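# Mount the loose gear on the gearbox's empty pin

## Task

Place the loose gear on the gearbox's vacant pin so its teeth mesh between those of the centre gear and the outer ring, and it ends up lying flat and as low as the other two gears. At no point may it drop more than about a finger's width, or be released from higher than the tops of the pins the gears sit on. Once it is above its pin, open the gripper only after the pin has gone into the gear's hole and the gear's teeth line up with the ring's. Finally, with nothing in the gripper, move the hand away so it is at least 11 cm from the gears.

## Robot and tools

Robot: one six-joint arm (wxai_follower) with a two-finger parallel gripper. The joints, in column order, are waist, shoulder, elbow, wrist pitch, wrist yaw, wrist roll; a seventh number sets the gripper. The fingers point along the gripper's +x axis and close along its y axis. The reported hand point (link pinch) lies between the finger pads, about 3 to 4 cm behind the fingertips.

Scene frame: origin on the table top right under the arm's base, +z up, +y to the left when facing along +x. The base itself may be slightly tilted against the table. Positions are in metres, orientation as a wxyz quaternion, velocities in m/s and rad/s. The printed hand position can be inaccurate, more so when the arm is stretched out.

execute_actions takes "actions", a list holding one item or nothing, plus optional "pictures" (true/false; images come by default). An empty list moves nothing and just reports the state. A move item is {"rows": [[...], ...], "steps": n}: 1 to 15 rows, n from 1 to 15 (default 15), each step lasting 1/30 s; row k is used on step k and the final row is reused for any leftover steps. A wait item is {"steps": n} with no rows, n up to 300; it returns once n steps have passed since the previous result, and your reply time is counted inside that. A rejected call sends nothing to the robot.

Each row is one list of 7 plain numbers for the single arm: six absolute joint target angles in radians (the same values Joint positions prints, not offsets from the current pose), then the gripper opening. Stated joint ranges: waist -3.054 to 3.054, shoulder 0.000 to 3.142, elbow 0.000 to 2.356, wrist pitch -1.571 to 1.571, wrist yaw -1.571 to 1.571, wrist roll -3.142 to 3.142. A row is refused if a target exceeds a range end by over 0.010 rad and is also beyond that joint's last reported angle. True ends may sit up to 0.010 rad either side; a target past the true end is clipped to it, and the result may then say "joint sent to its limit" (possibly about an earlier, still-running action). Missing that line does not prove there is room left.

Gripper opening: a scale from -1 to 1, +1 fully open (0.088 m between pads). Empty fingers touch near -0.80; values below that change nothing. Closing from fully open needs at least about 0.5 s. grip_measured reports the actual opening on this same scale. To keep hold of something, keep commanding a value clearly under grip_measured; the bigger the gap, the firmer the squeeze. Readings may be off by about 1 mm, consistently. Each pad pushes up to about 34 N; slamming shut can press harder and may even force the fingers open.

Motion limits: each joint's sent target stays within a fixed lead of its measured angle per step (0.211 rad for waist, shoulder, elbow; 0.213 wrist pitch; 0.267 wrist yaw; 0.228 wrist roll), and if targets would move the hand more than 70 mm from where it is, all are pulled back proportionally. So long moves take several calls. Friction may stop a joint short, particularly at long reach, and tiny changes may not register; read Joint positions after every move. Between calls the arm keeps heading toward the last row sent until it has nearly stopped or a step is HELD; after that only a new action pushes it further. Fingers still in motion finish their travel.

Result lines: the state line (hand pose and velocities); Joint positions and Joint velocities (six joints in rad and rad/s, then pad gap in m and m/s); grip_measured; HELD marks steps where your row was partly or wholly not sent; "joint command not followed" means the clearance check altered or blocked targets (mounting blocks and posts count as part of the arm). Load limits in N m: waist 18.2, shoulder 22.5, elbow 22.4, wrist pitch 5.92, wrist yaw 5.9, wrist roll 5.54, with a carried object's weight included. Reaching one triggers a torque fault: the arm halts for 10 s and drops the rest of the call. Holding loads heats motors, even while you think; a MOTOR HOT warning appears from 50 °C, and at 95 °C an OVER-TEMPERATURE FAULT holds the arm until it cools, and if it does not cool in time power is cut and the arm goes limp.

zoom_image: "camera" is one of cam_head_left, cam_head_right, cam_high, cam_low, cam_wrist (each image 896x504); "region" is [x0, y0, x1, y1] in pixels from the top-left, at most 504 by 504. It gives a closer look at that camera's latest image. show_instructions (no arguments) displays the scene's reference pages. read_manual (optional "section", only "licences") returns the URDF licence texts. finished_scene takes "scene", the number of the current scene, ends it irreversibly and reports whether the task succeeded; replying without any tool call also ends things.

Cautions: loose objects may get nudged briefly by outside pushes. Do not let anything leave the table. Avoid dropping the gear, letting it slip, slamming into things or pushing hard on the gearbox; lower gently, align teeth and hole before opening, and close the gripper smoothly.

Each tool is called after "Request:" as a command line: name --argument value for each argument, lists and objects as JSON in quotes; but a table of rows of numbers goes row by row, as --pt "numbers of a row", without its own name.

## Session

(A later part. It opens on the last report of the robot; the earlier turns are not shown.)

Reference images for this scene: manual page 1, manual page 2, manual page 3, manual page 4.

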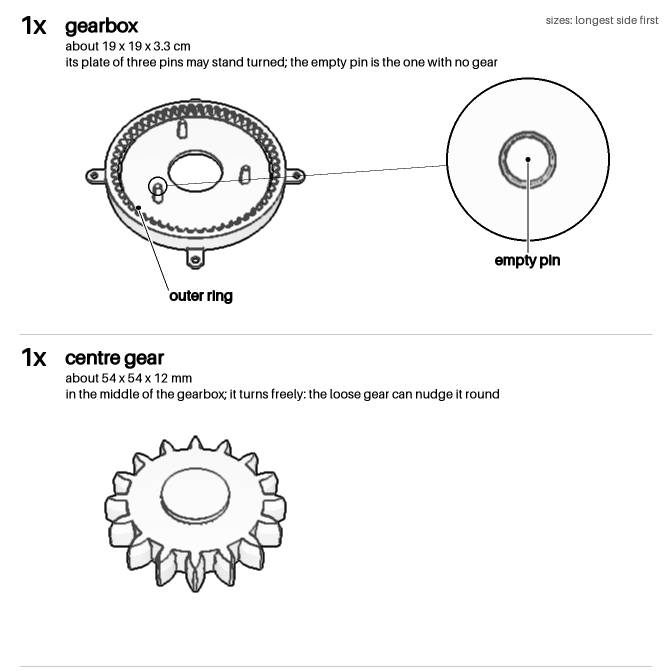

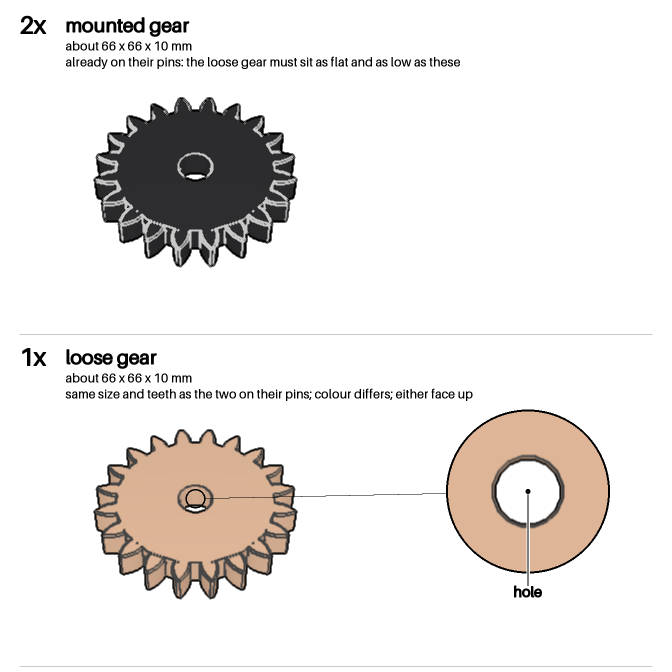

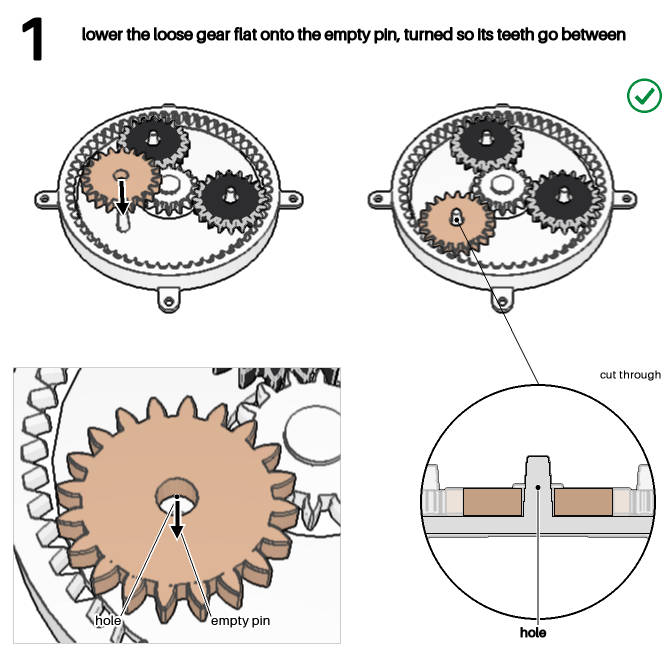

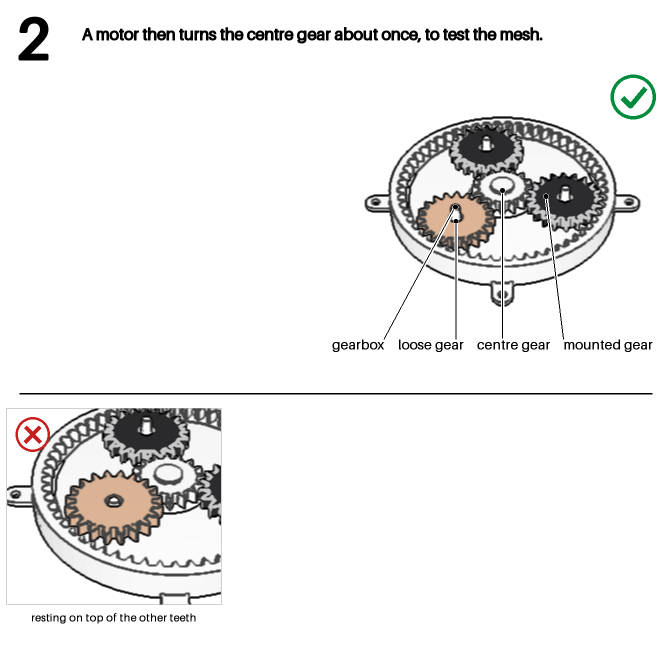

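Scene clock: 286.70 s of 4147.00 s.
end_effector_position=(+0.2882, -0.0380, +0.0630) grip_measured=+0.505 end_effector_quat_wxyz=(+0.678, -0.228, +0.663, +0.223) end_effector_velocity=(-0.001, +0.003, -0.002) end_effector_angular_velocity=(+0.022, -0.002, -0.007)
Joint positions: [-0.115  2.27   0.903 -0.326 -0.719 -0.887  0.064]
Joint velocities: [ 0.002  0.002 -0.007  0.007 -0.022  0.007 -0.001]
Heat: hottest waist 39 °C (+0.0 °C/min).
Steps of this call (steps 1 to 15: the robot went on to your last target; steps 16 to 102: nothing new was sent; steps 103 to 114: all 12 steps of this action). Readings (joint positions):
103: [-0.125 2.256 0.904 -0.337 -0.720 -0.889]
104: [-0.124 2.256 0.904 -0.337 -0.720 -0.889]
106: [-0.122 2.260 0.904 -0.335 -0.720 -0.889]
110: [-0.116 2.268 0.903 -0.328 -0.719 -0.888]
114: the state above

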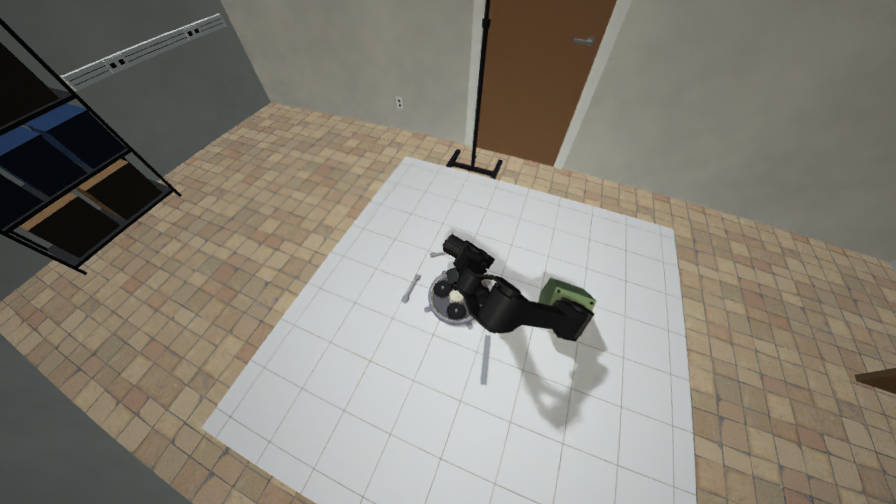

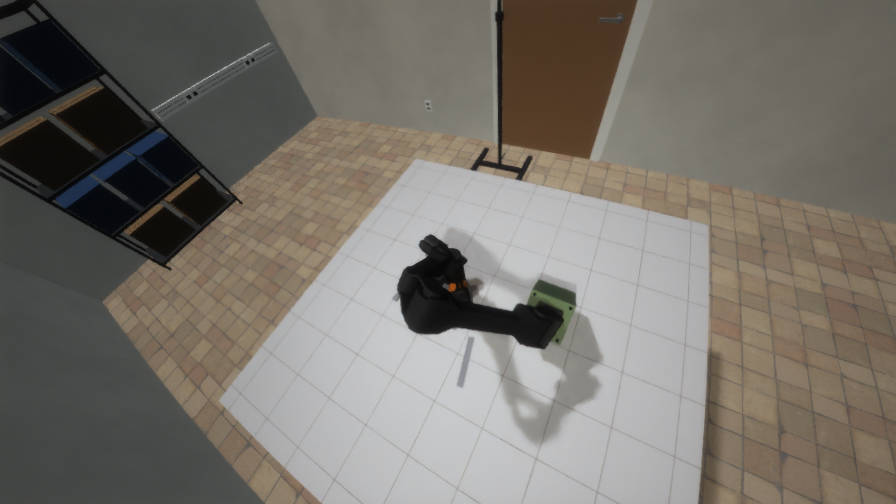

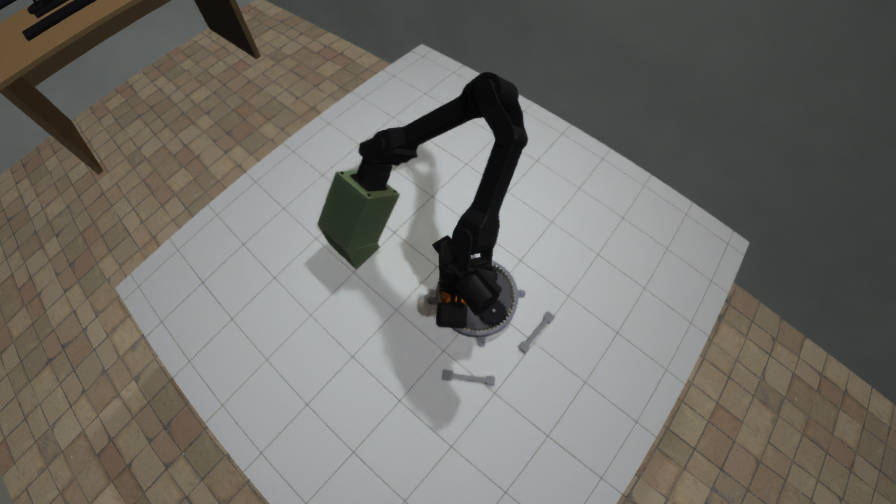

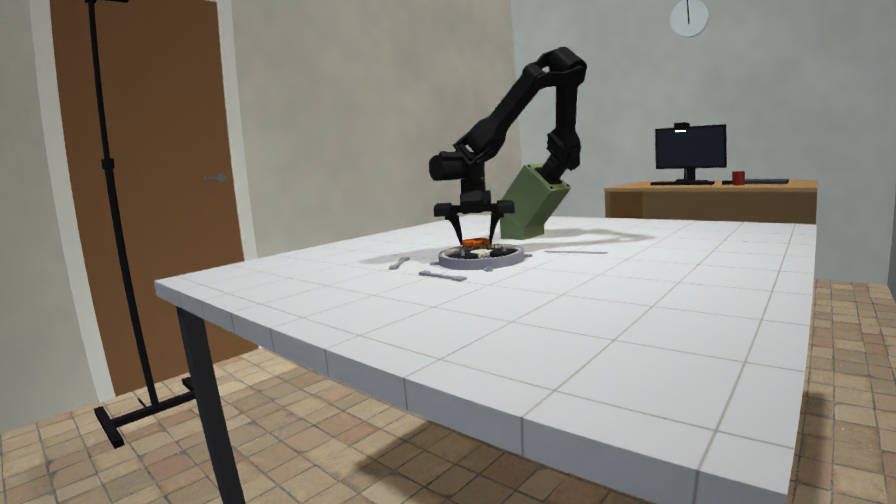

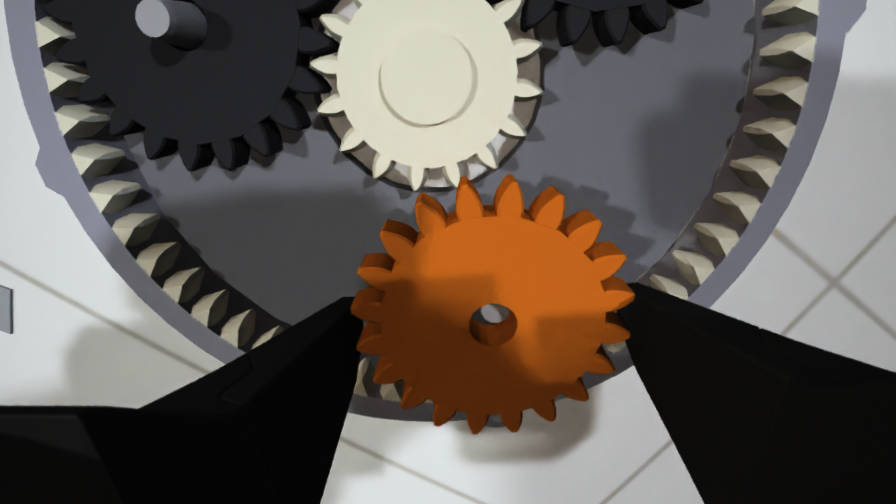

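Request:
execute_actions --actions '[{"rows":[[-0.115,2.287,0.896,-0.318,-0.719,-0.884,0.2],[-0.112,2.292,0.894,-0.310,-0.719,-0.880,0.2],[-0.109,2.297,0.891,-0.301,-0.719,-0.875,0.2],[-0.106,2.302,0.888,-0.292,-0.719,-0.870,0.2]],"steps":14}]'

Request:
zoom_image --camera "cam_wrist" --region '[340,120,660,440]'

Scene clock: 290.13 s of 4147.00 s.
end_effector_position=(+0.2879, -0.0390, +0.0569) grip_measured=+0.505 end_effector_quat_wxyz=(+0.679, -0.228, +0.661, +0.225) end_effector_velocity=(-0.002, +0.002, -0.003) end_effector_angular_velocity=(+0.008, +0.005, +0.011)
Joint positions: [-0.106  2.289  0.897 -0.292 -0.726 -0.875  0.064]
Joint velocities: [ 0.007  0.002 -0.007  0.007 -0.007 -0.007  0.001]
Heat: hottest waist 39 °C (+0.0 °C/min).
Steps of this call (steps 1 to 15: the robot went on to your last target; steps 16 to 89: nothing new was sent; steps 90 to 103: all 14 steps of this action). Readings (joint positions):
90: [-0.113 2.272 0.902 -0.325 -0.719 -0.886]
91: [-0.113 2.273 0.902 -0.323 -0.719 -0.886]
93: [-0.112 2.279 0.900 -0.312 -0.721 -0.883]
97: [-0.108 2.287 0.898 -0.297 -0.726 -0.877]
103: the state above

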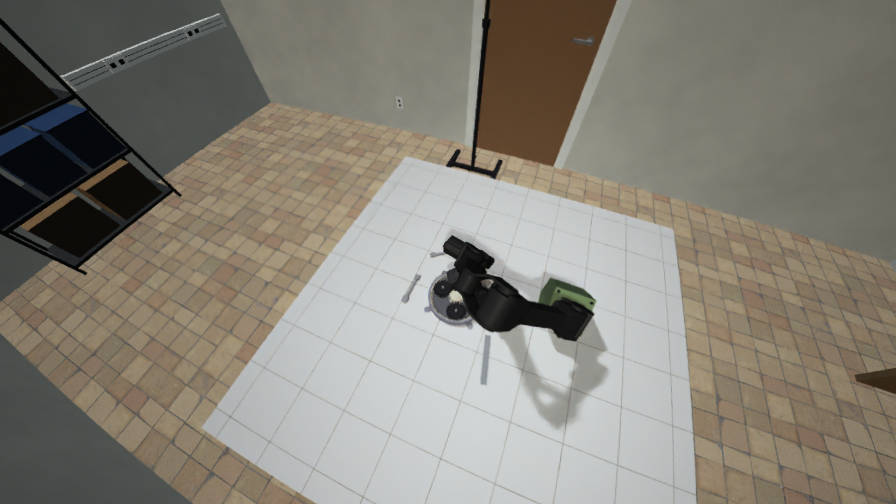

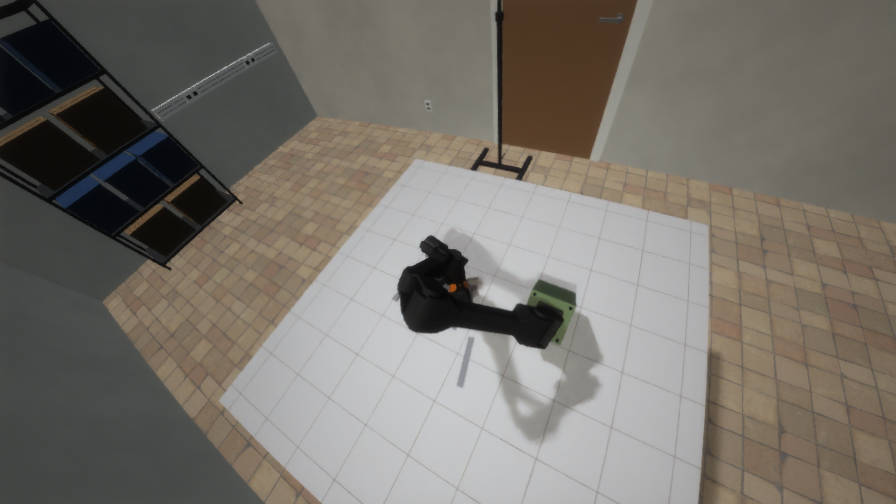

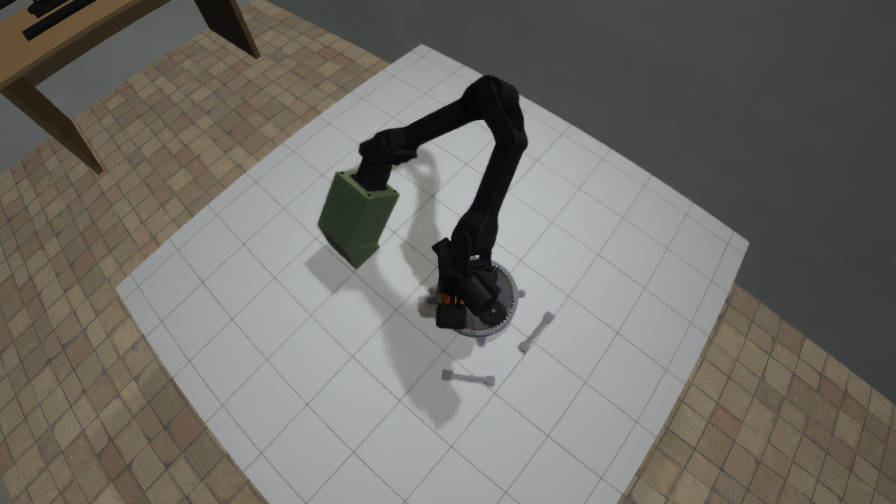

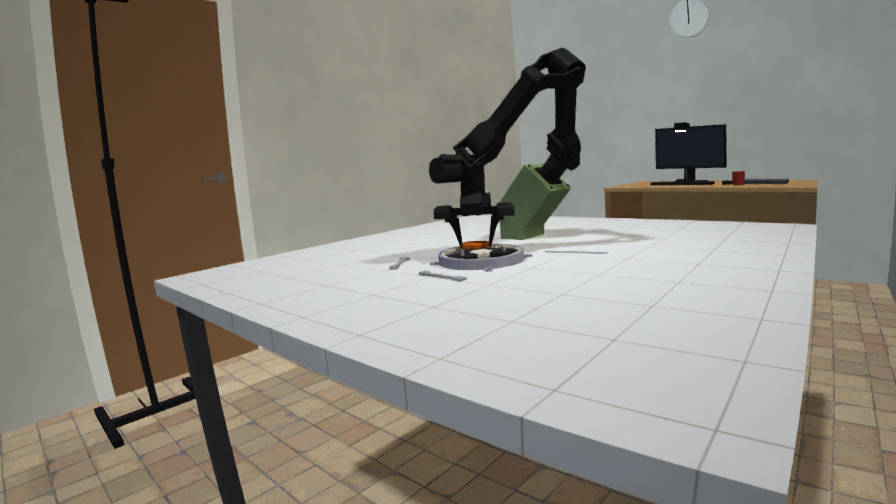

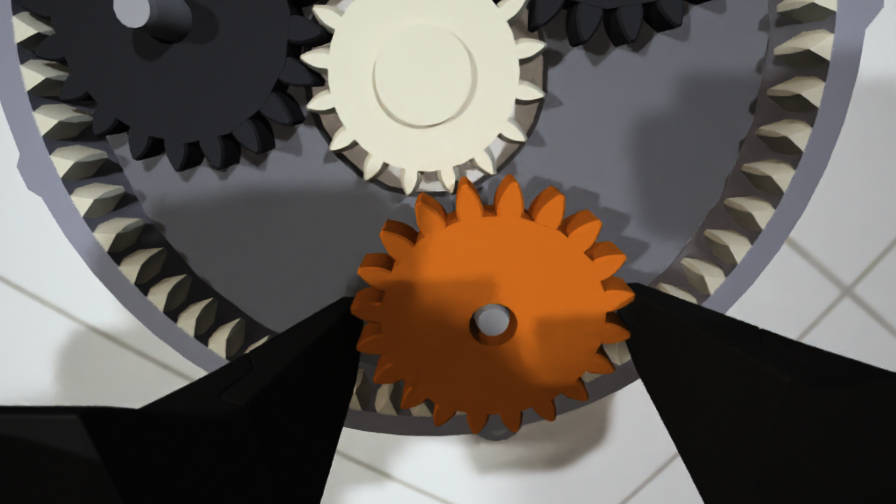

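Region (340, 120, 660, 440) of cam_wrist's 896x504 image, scaled by 1.575, with more detail than that image has.

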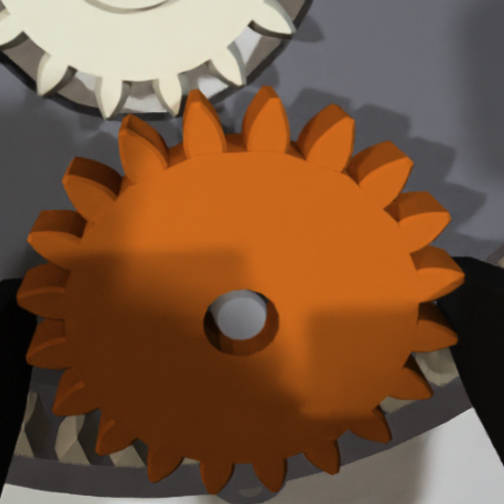

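Request:
execute_actions --actions '[{"rows":[[-0.103,2.308,0.888,-0.286,-0.722,-0.870,0.2],[-0.100,2.313,0.886,-0.278,-0.722,-0.866,0.2],[-0.097,2.318,0.884,-0.270,-0.722,-0.862,0.2]],"steps":14}]'

Request:
zoom_image --camera "cam_wrist" --region '[340,120,660,440]'

Scene clock: 293.60 s of 4147.00 s.
end_effector_position=(+0.2876, -0.0389, +0.0518) grip_measured=+0.505 end_effector_quat_wxyz=(+0.679, -0.227, +0.660, +0.228) end_effector_velocity=(+0.000, -0.000, -0.000) end_effector_angular_velocity=(+0.007, -0.005, -0.007)
Joint positions: [-0.096  2.303  0.895 -0.268 -0.732 -0.867  0.064]
Joint velocities: [-0.002  0.002 -0.002  0.007 -0.007  0.007 -0.   ]
Heat: hottest waist 39 °C (+0.0 °C/min).
Steps of this call (steps 1 to 15: the robot went on to your last target; steps 16 to 90: nothing new was sent; steps 91 to 104: all 14 steps of this action). Readings (joint positions):
91: [-0.103 2.290 0.897 -0.289 -0.725 -0.875]
92: [-0.103 2.292 0.897 -0.288 -0.726 -0.874]
94: [-0.101 2.297 0.896 -0.279 -0.730 -0.871]
98: [-0.097 2.301 0.895 -0.271 -0.731 -0.868]
104: the state above

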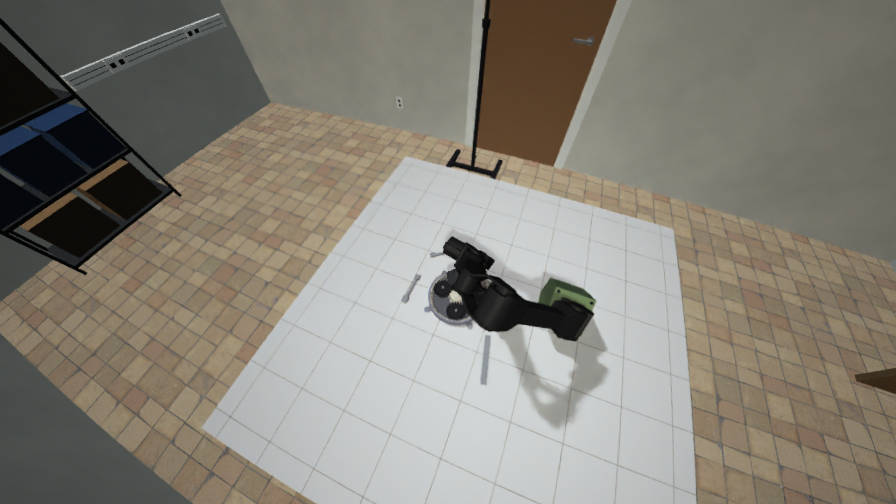

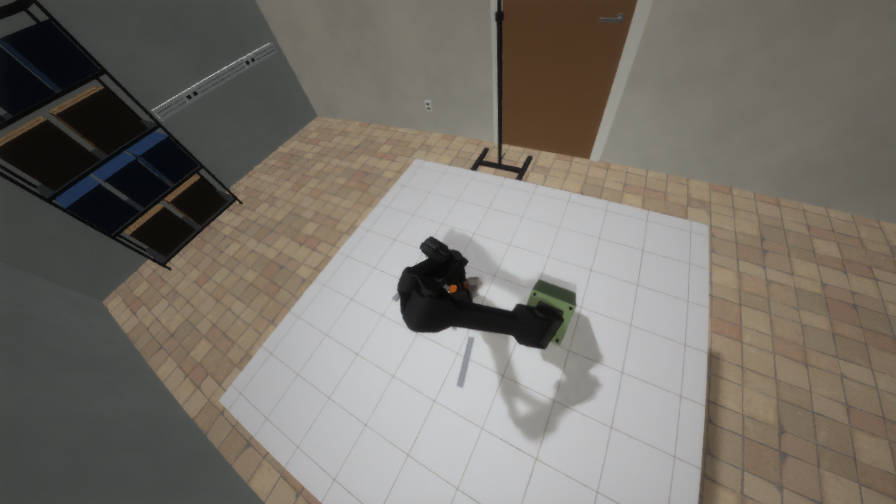

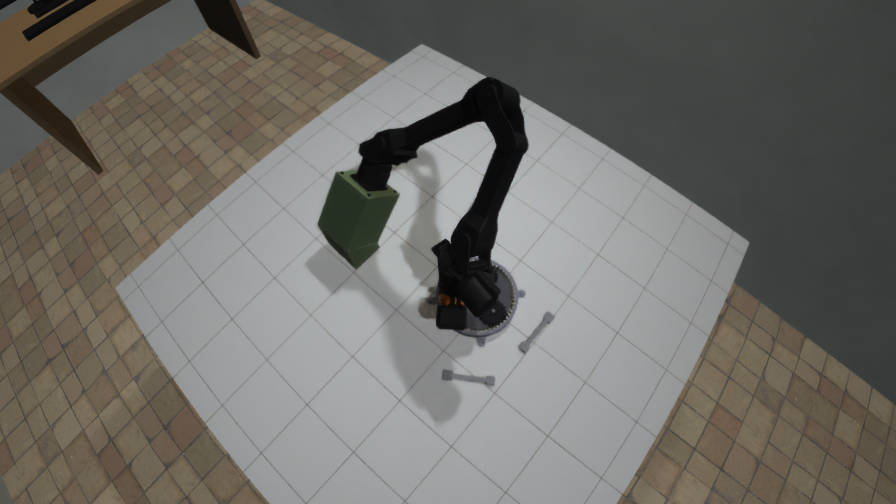

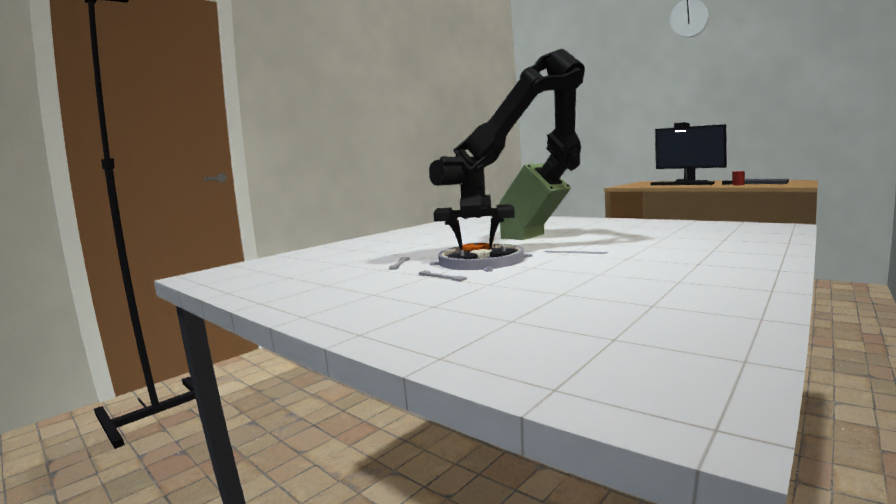

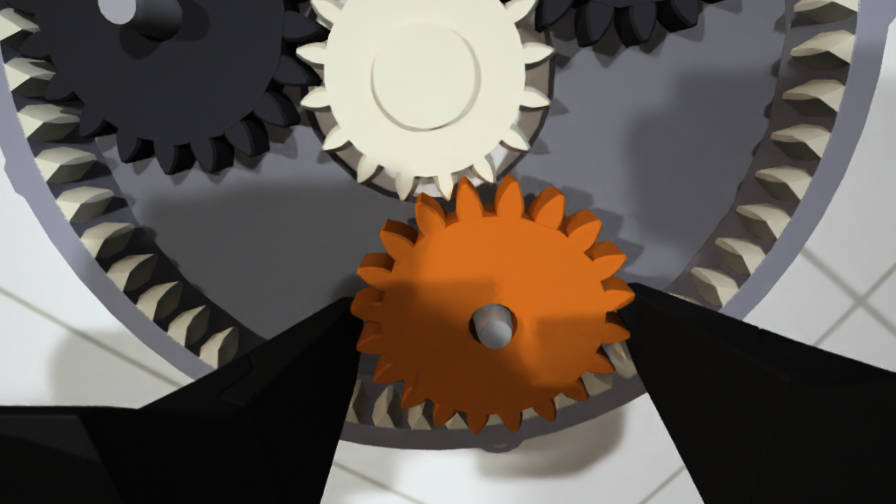

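Region (340, 120, 660, 440) of cam_wrist's 896x504 image, scaled by 1.575, with more detail than that image has.

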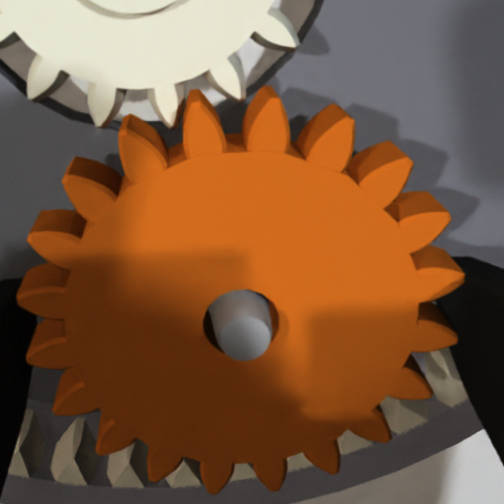

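Request:
execute_actions --actions '[{"rows":[[-0.094,2.322,0.886,-0.262,-0.728,-0.862,0.2],[-0.091,2.327,0.884,-0.254,-0.728,-0.858,0.2],[-0.088,2.332,0.882,-0.246,-0.728,-0.854,0.2]],"steps":14}]'

Request:
zoom_image --camera "cam_wrist" --region '[340,120,660,440]'

Scene clock: 296.77 s of 4147.00 s.
end_effector_position=(+0.2875, -0.0387, +0.0467) grip_measured=+0.505 end_effector_quat_wxyz=(+0.679, -0.227, +0.659, +0.231) end_effector_velocity=(-0.002, +0.001, -0.001) end_effector_angular_velocity=(-0.006, +0.012, +0.008)
Joint positions: [-0.086  2.317  0.892 -0.244 -0.738 -0.858  0.064]
Joint velocities: [ 0.007 -0.002 -0.002 -0.007  0.007 -0.007 -0.   ]
Heat: hottest waist 40 °C (+1.0 °C/min).
Steps of this call (steps 1 to 15: the robot went on to your last target; steps 16 to 81: nothing new was sent; steps 82 to 95: all 14 steps of this action). Readings (joint positions):
82: [-0.093 2.305 0.895 -0.266 -0.731 -0.866]
83: [-0.093 2.306 0.894 -0.265 -0.732 -0.866]
85: [-0.091 2.310 0.893 -0.256 -0.737 -0.863]
89: [-0.088 2.316 0.892 -0.247 -0.738 -0.860]
95: the state above

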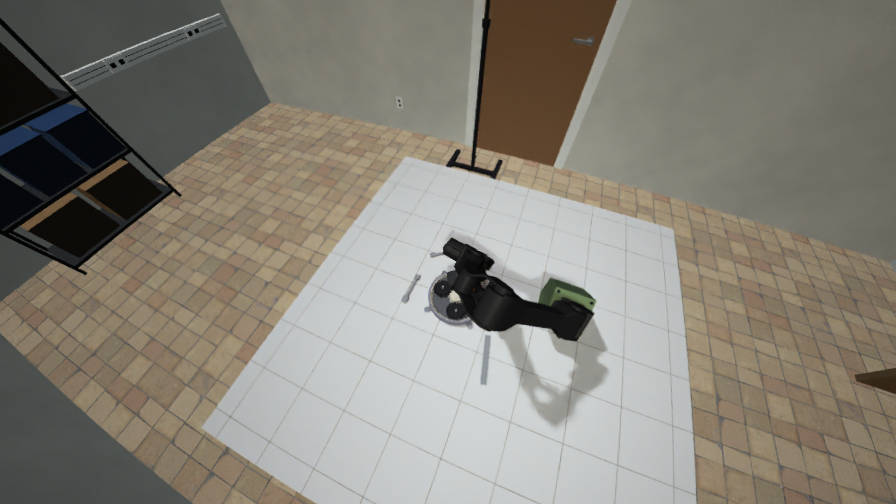

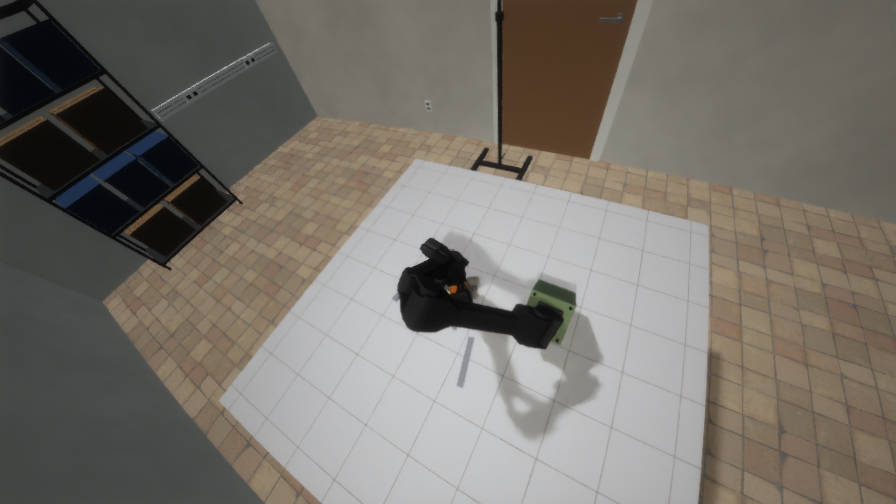

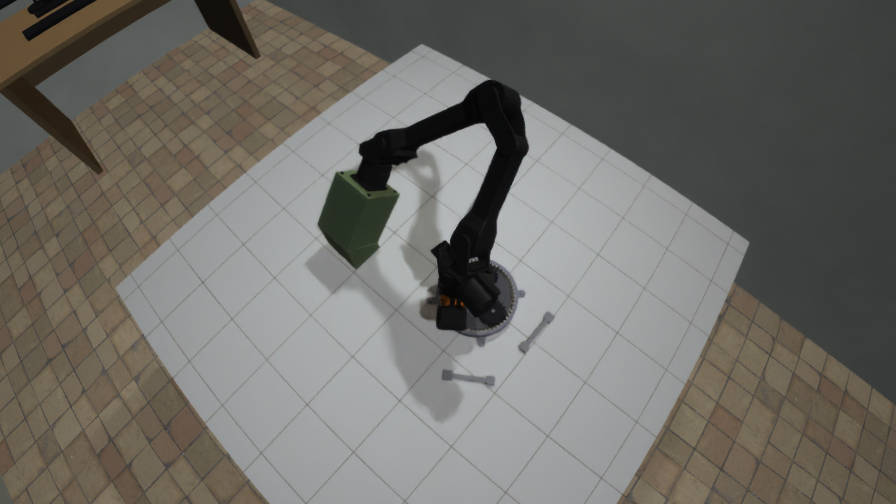

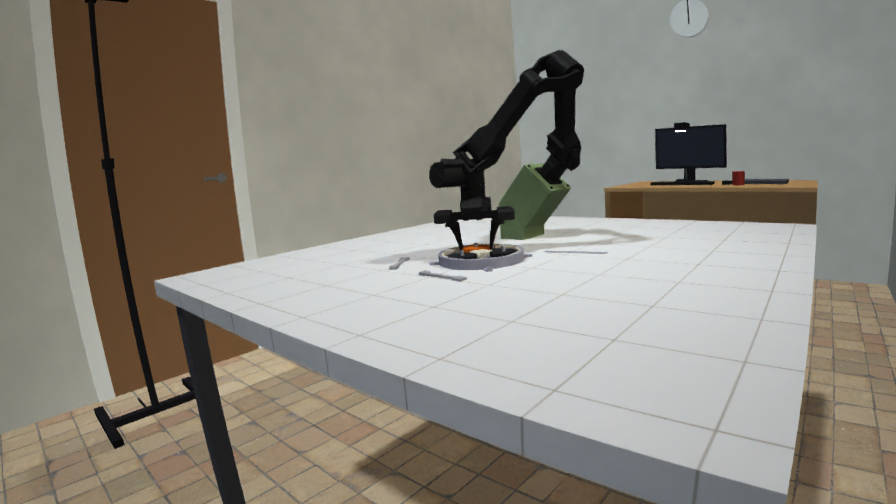

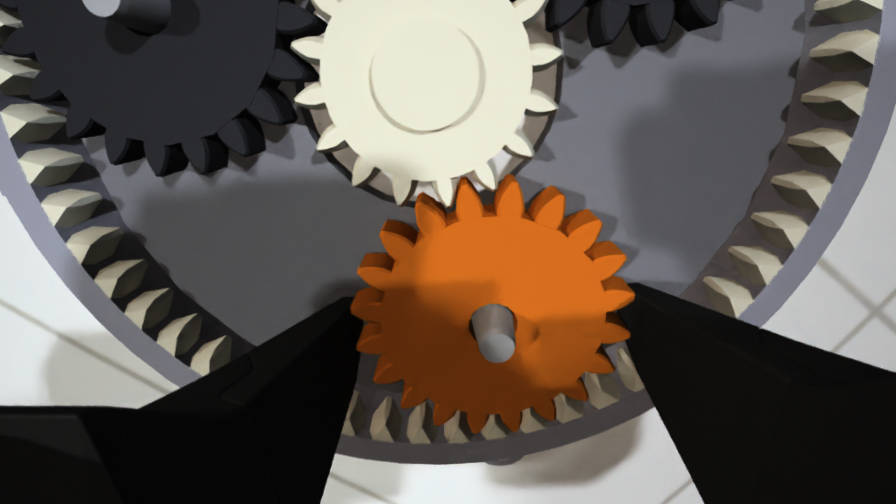

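Region (340, 120, 660, 440) of cam_wrist's 896x504 image, scaled by 1.575, with more detail than that image has.

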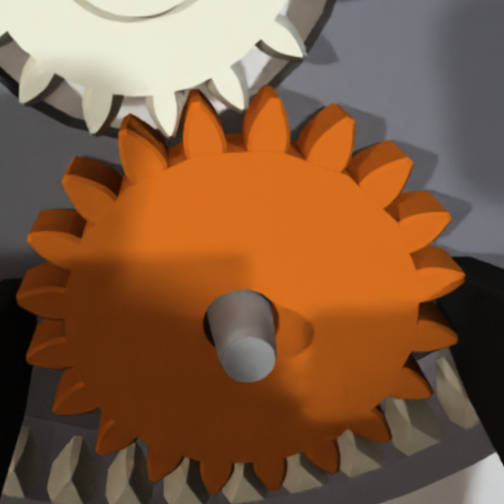

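Still descending freely, meshing well.

Request:
execute_actions --actions '[{"rows":[[-0.085,2.336,0.884,-0.238,-0.734,-0.854,0.2],[-0.082,2.341,0.882,-0.230,-0.734,-0.850,0.2],[-0.080,2.345,0.880,-0.224,-0.734,-0.847,0.2]],"steps":14}]'

Request:
zoom_image --camera "cam_wrist" --region '[340,120,660,440]'

Scene clock: 299.50 s of 4147.00 s.
end_effector_position=(+0.2870, -0.0392, +0.0461) grip_measured=+0.505 end_effector_quat_wxyz=(+0.682, -0.225, +0.657, +0.231) end_effector_velocity=(-0.002, -0.001, +0.001) end_effector_angular_velocity=(+0.009, +0.003, -0.006)
Joint positions: [-0.088  2.32   0.887 -0.233 -0.743 -0.855  0.064]
Joint velocities: [-0.007  0.002 -0.002 -0.007 -0.007 -0.007 -0.   ]
Heat: hottest waist 40 °C (+1.0 °C/min).
Steps of this call (steps 1 to 15: the robot went on to your last target; steps 16 to 68: nothing new was sent; steps 69 to 82: all 14 steps of this action). Readings (joint positions):
69: [-0.086 2.318 0.892 -0.243 -0.737 -0.856]
70: [-0.086 2.318 0.892 -0.243 -0.737 -0.856]
72: [-0.086 2.319 0.890 -0.240 -0.739 -0.856]
76: [-0.088 2.319 0.888 -0.234 -0.742 -0.855]
82: the state above

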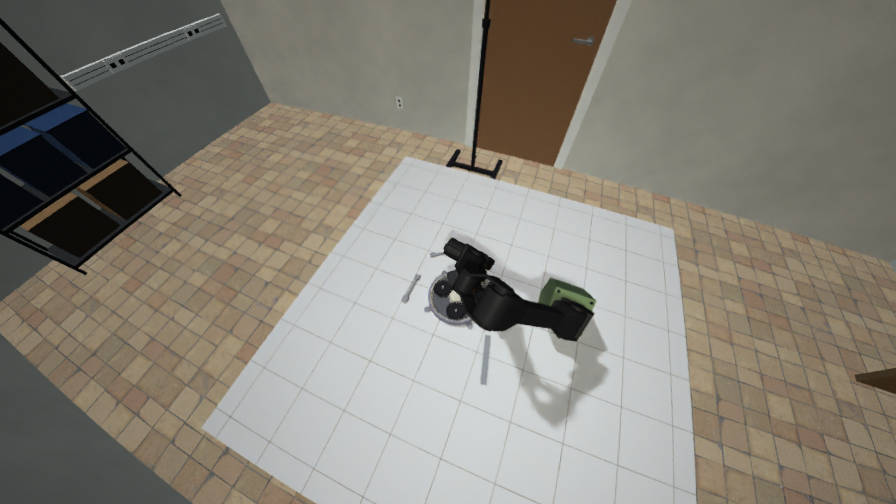

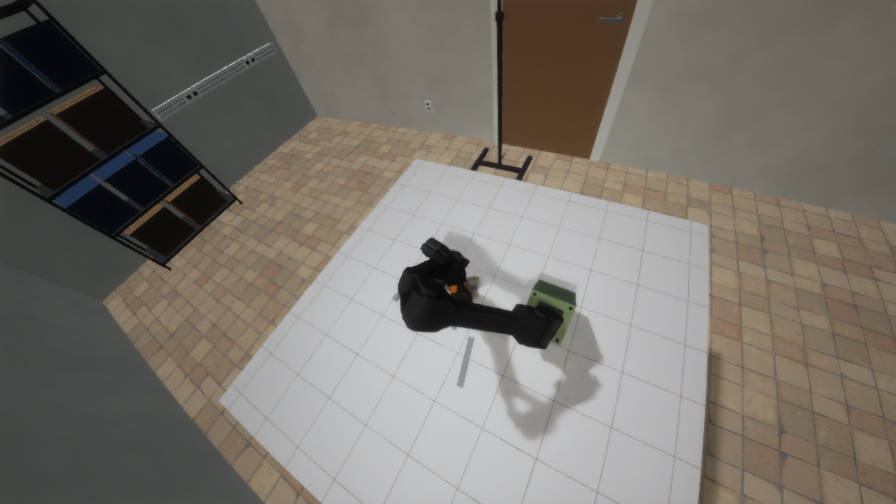

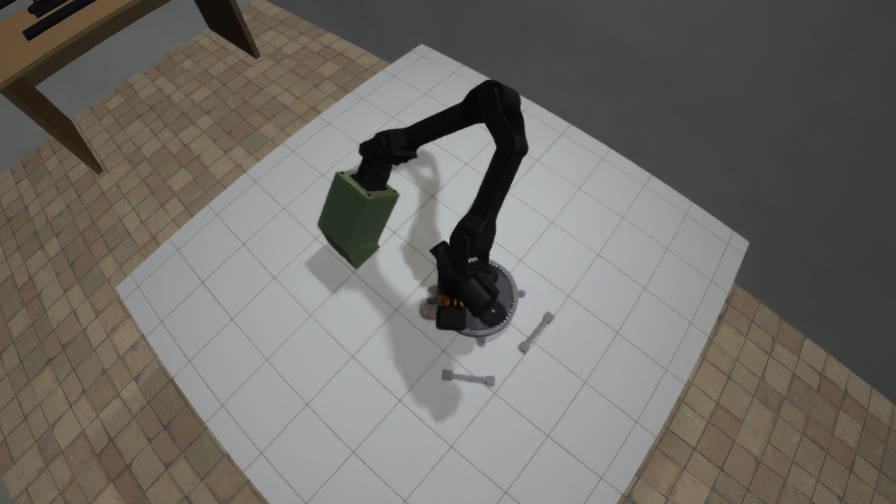

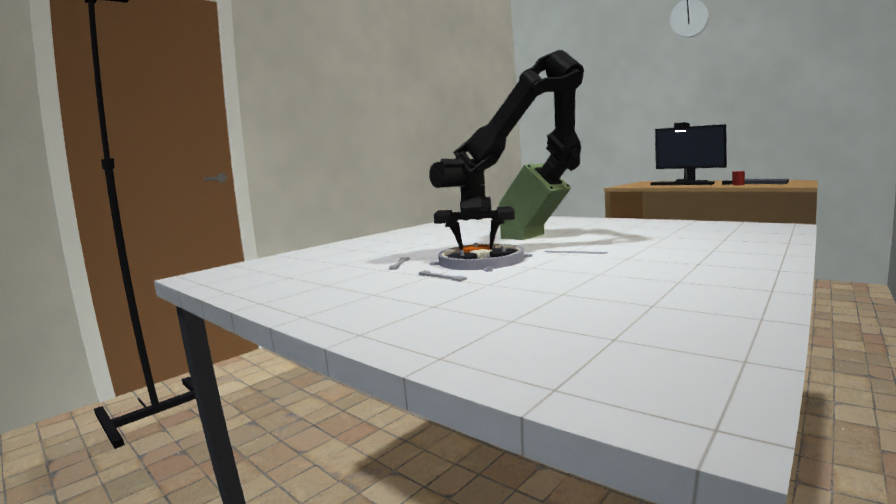

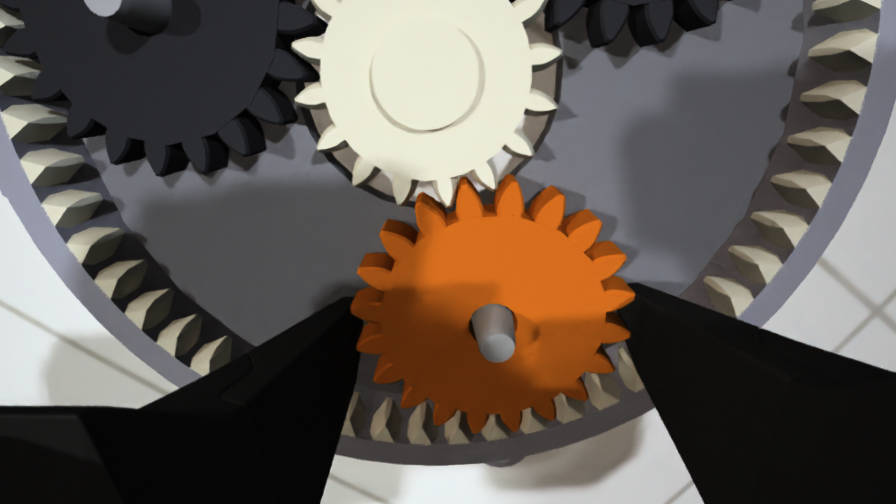

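Region (340, 120, 660, 440) of cam_wrist's 896x504 image, scaled by 1.575, with more detail than that image has.

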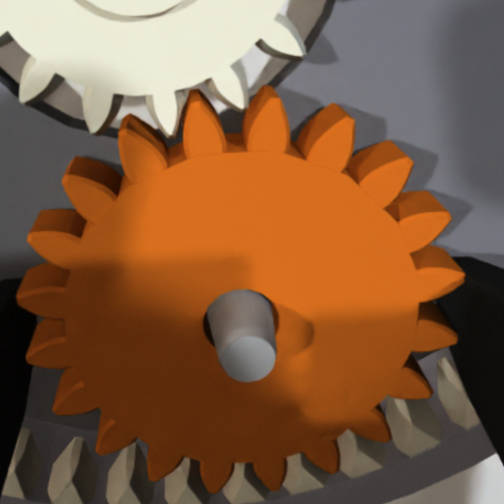

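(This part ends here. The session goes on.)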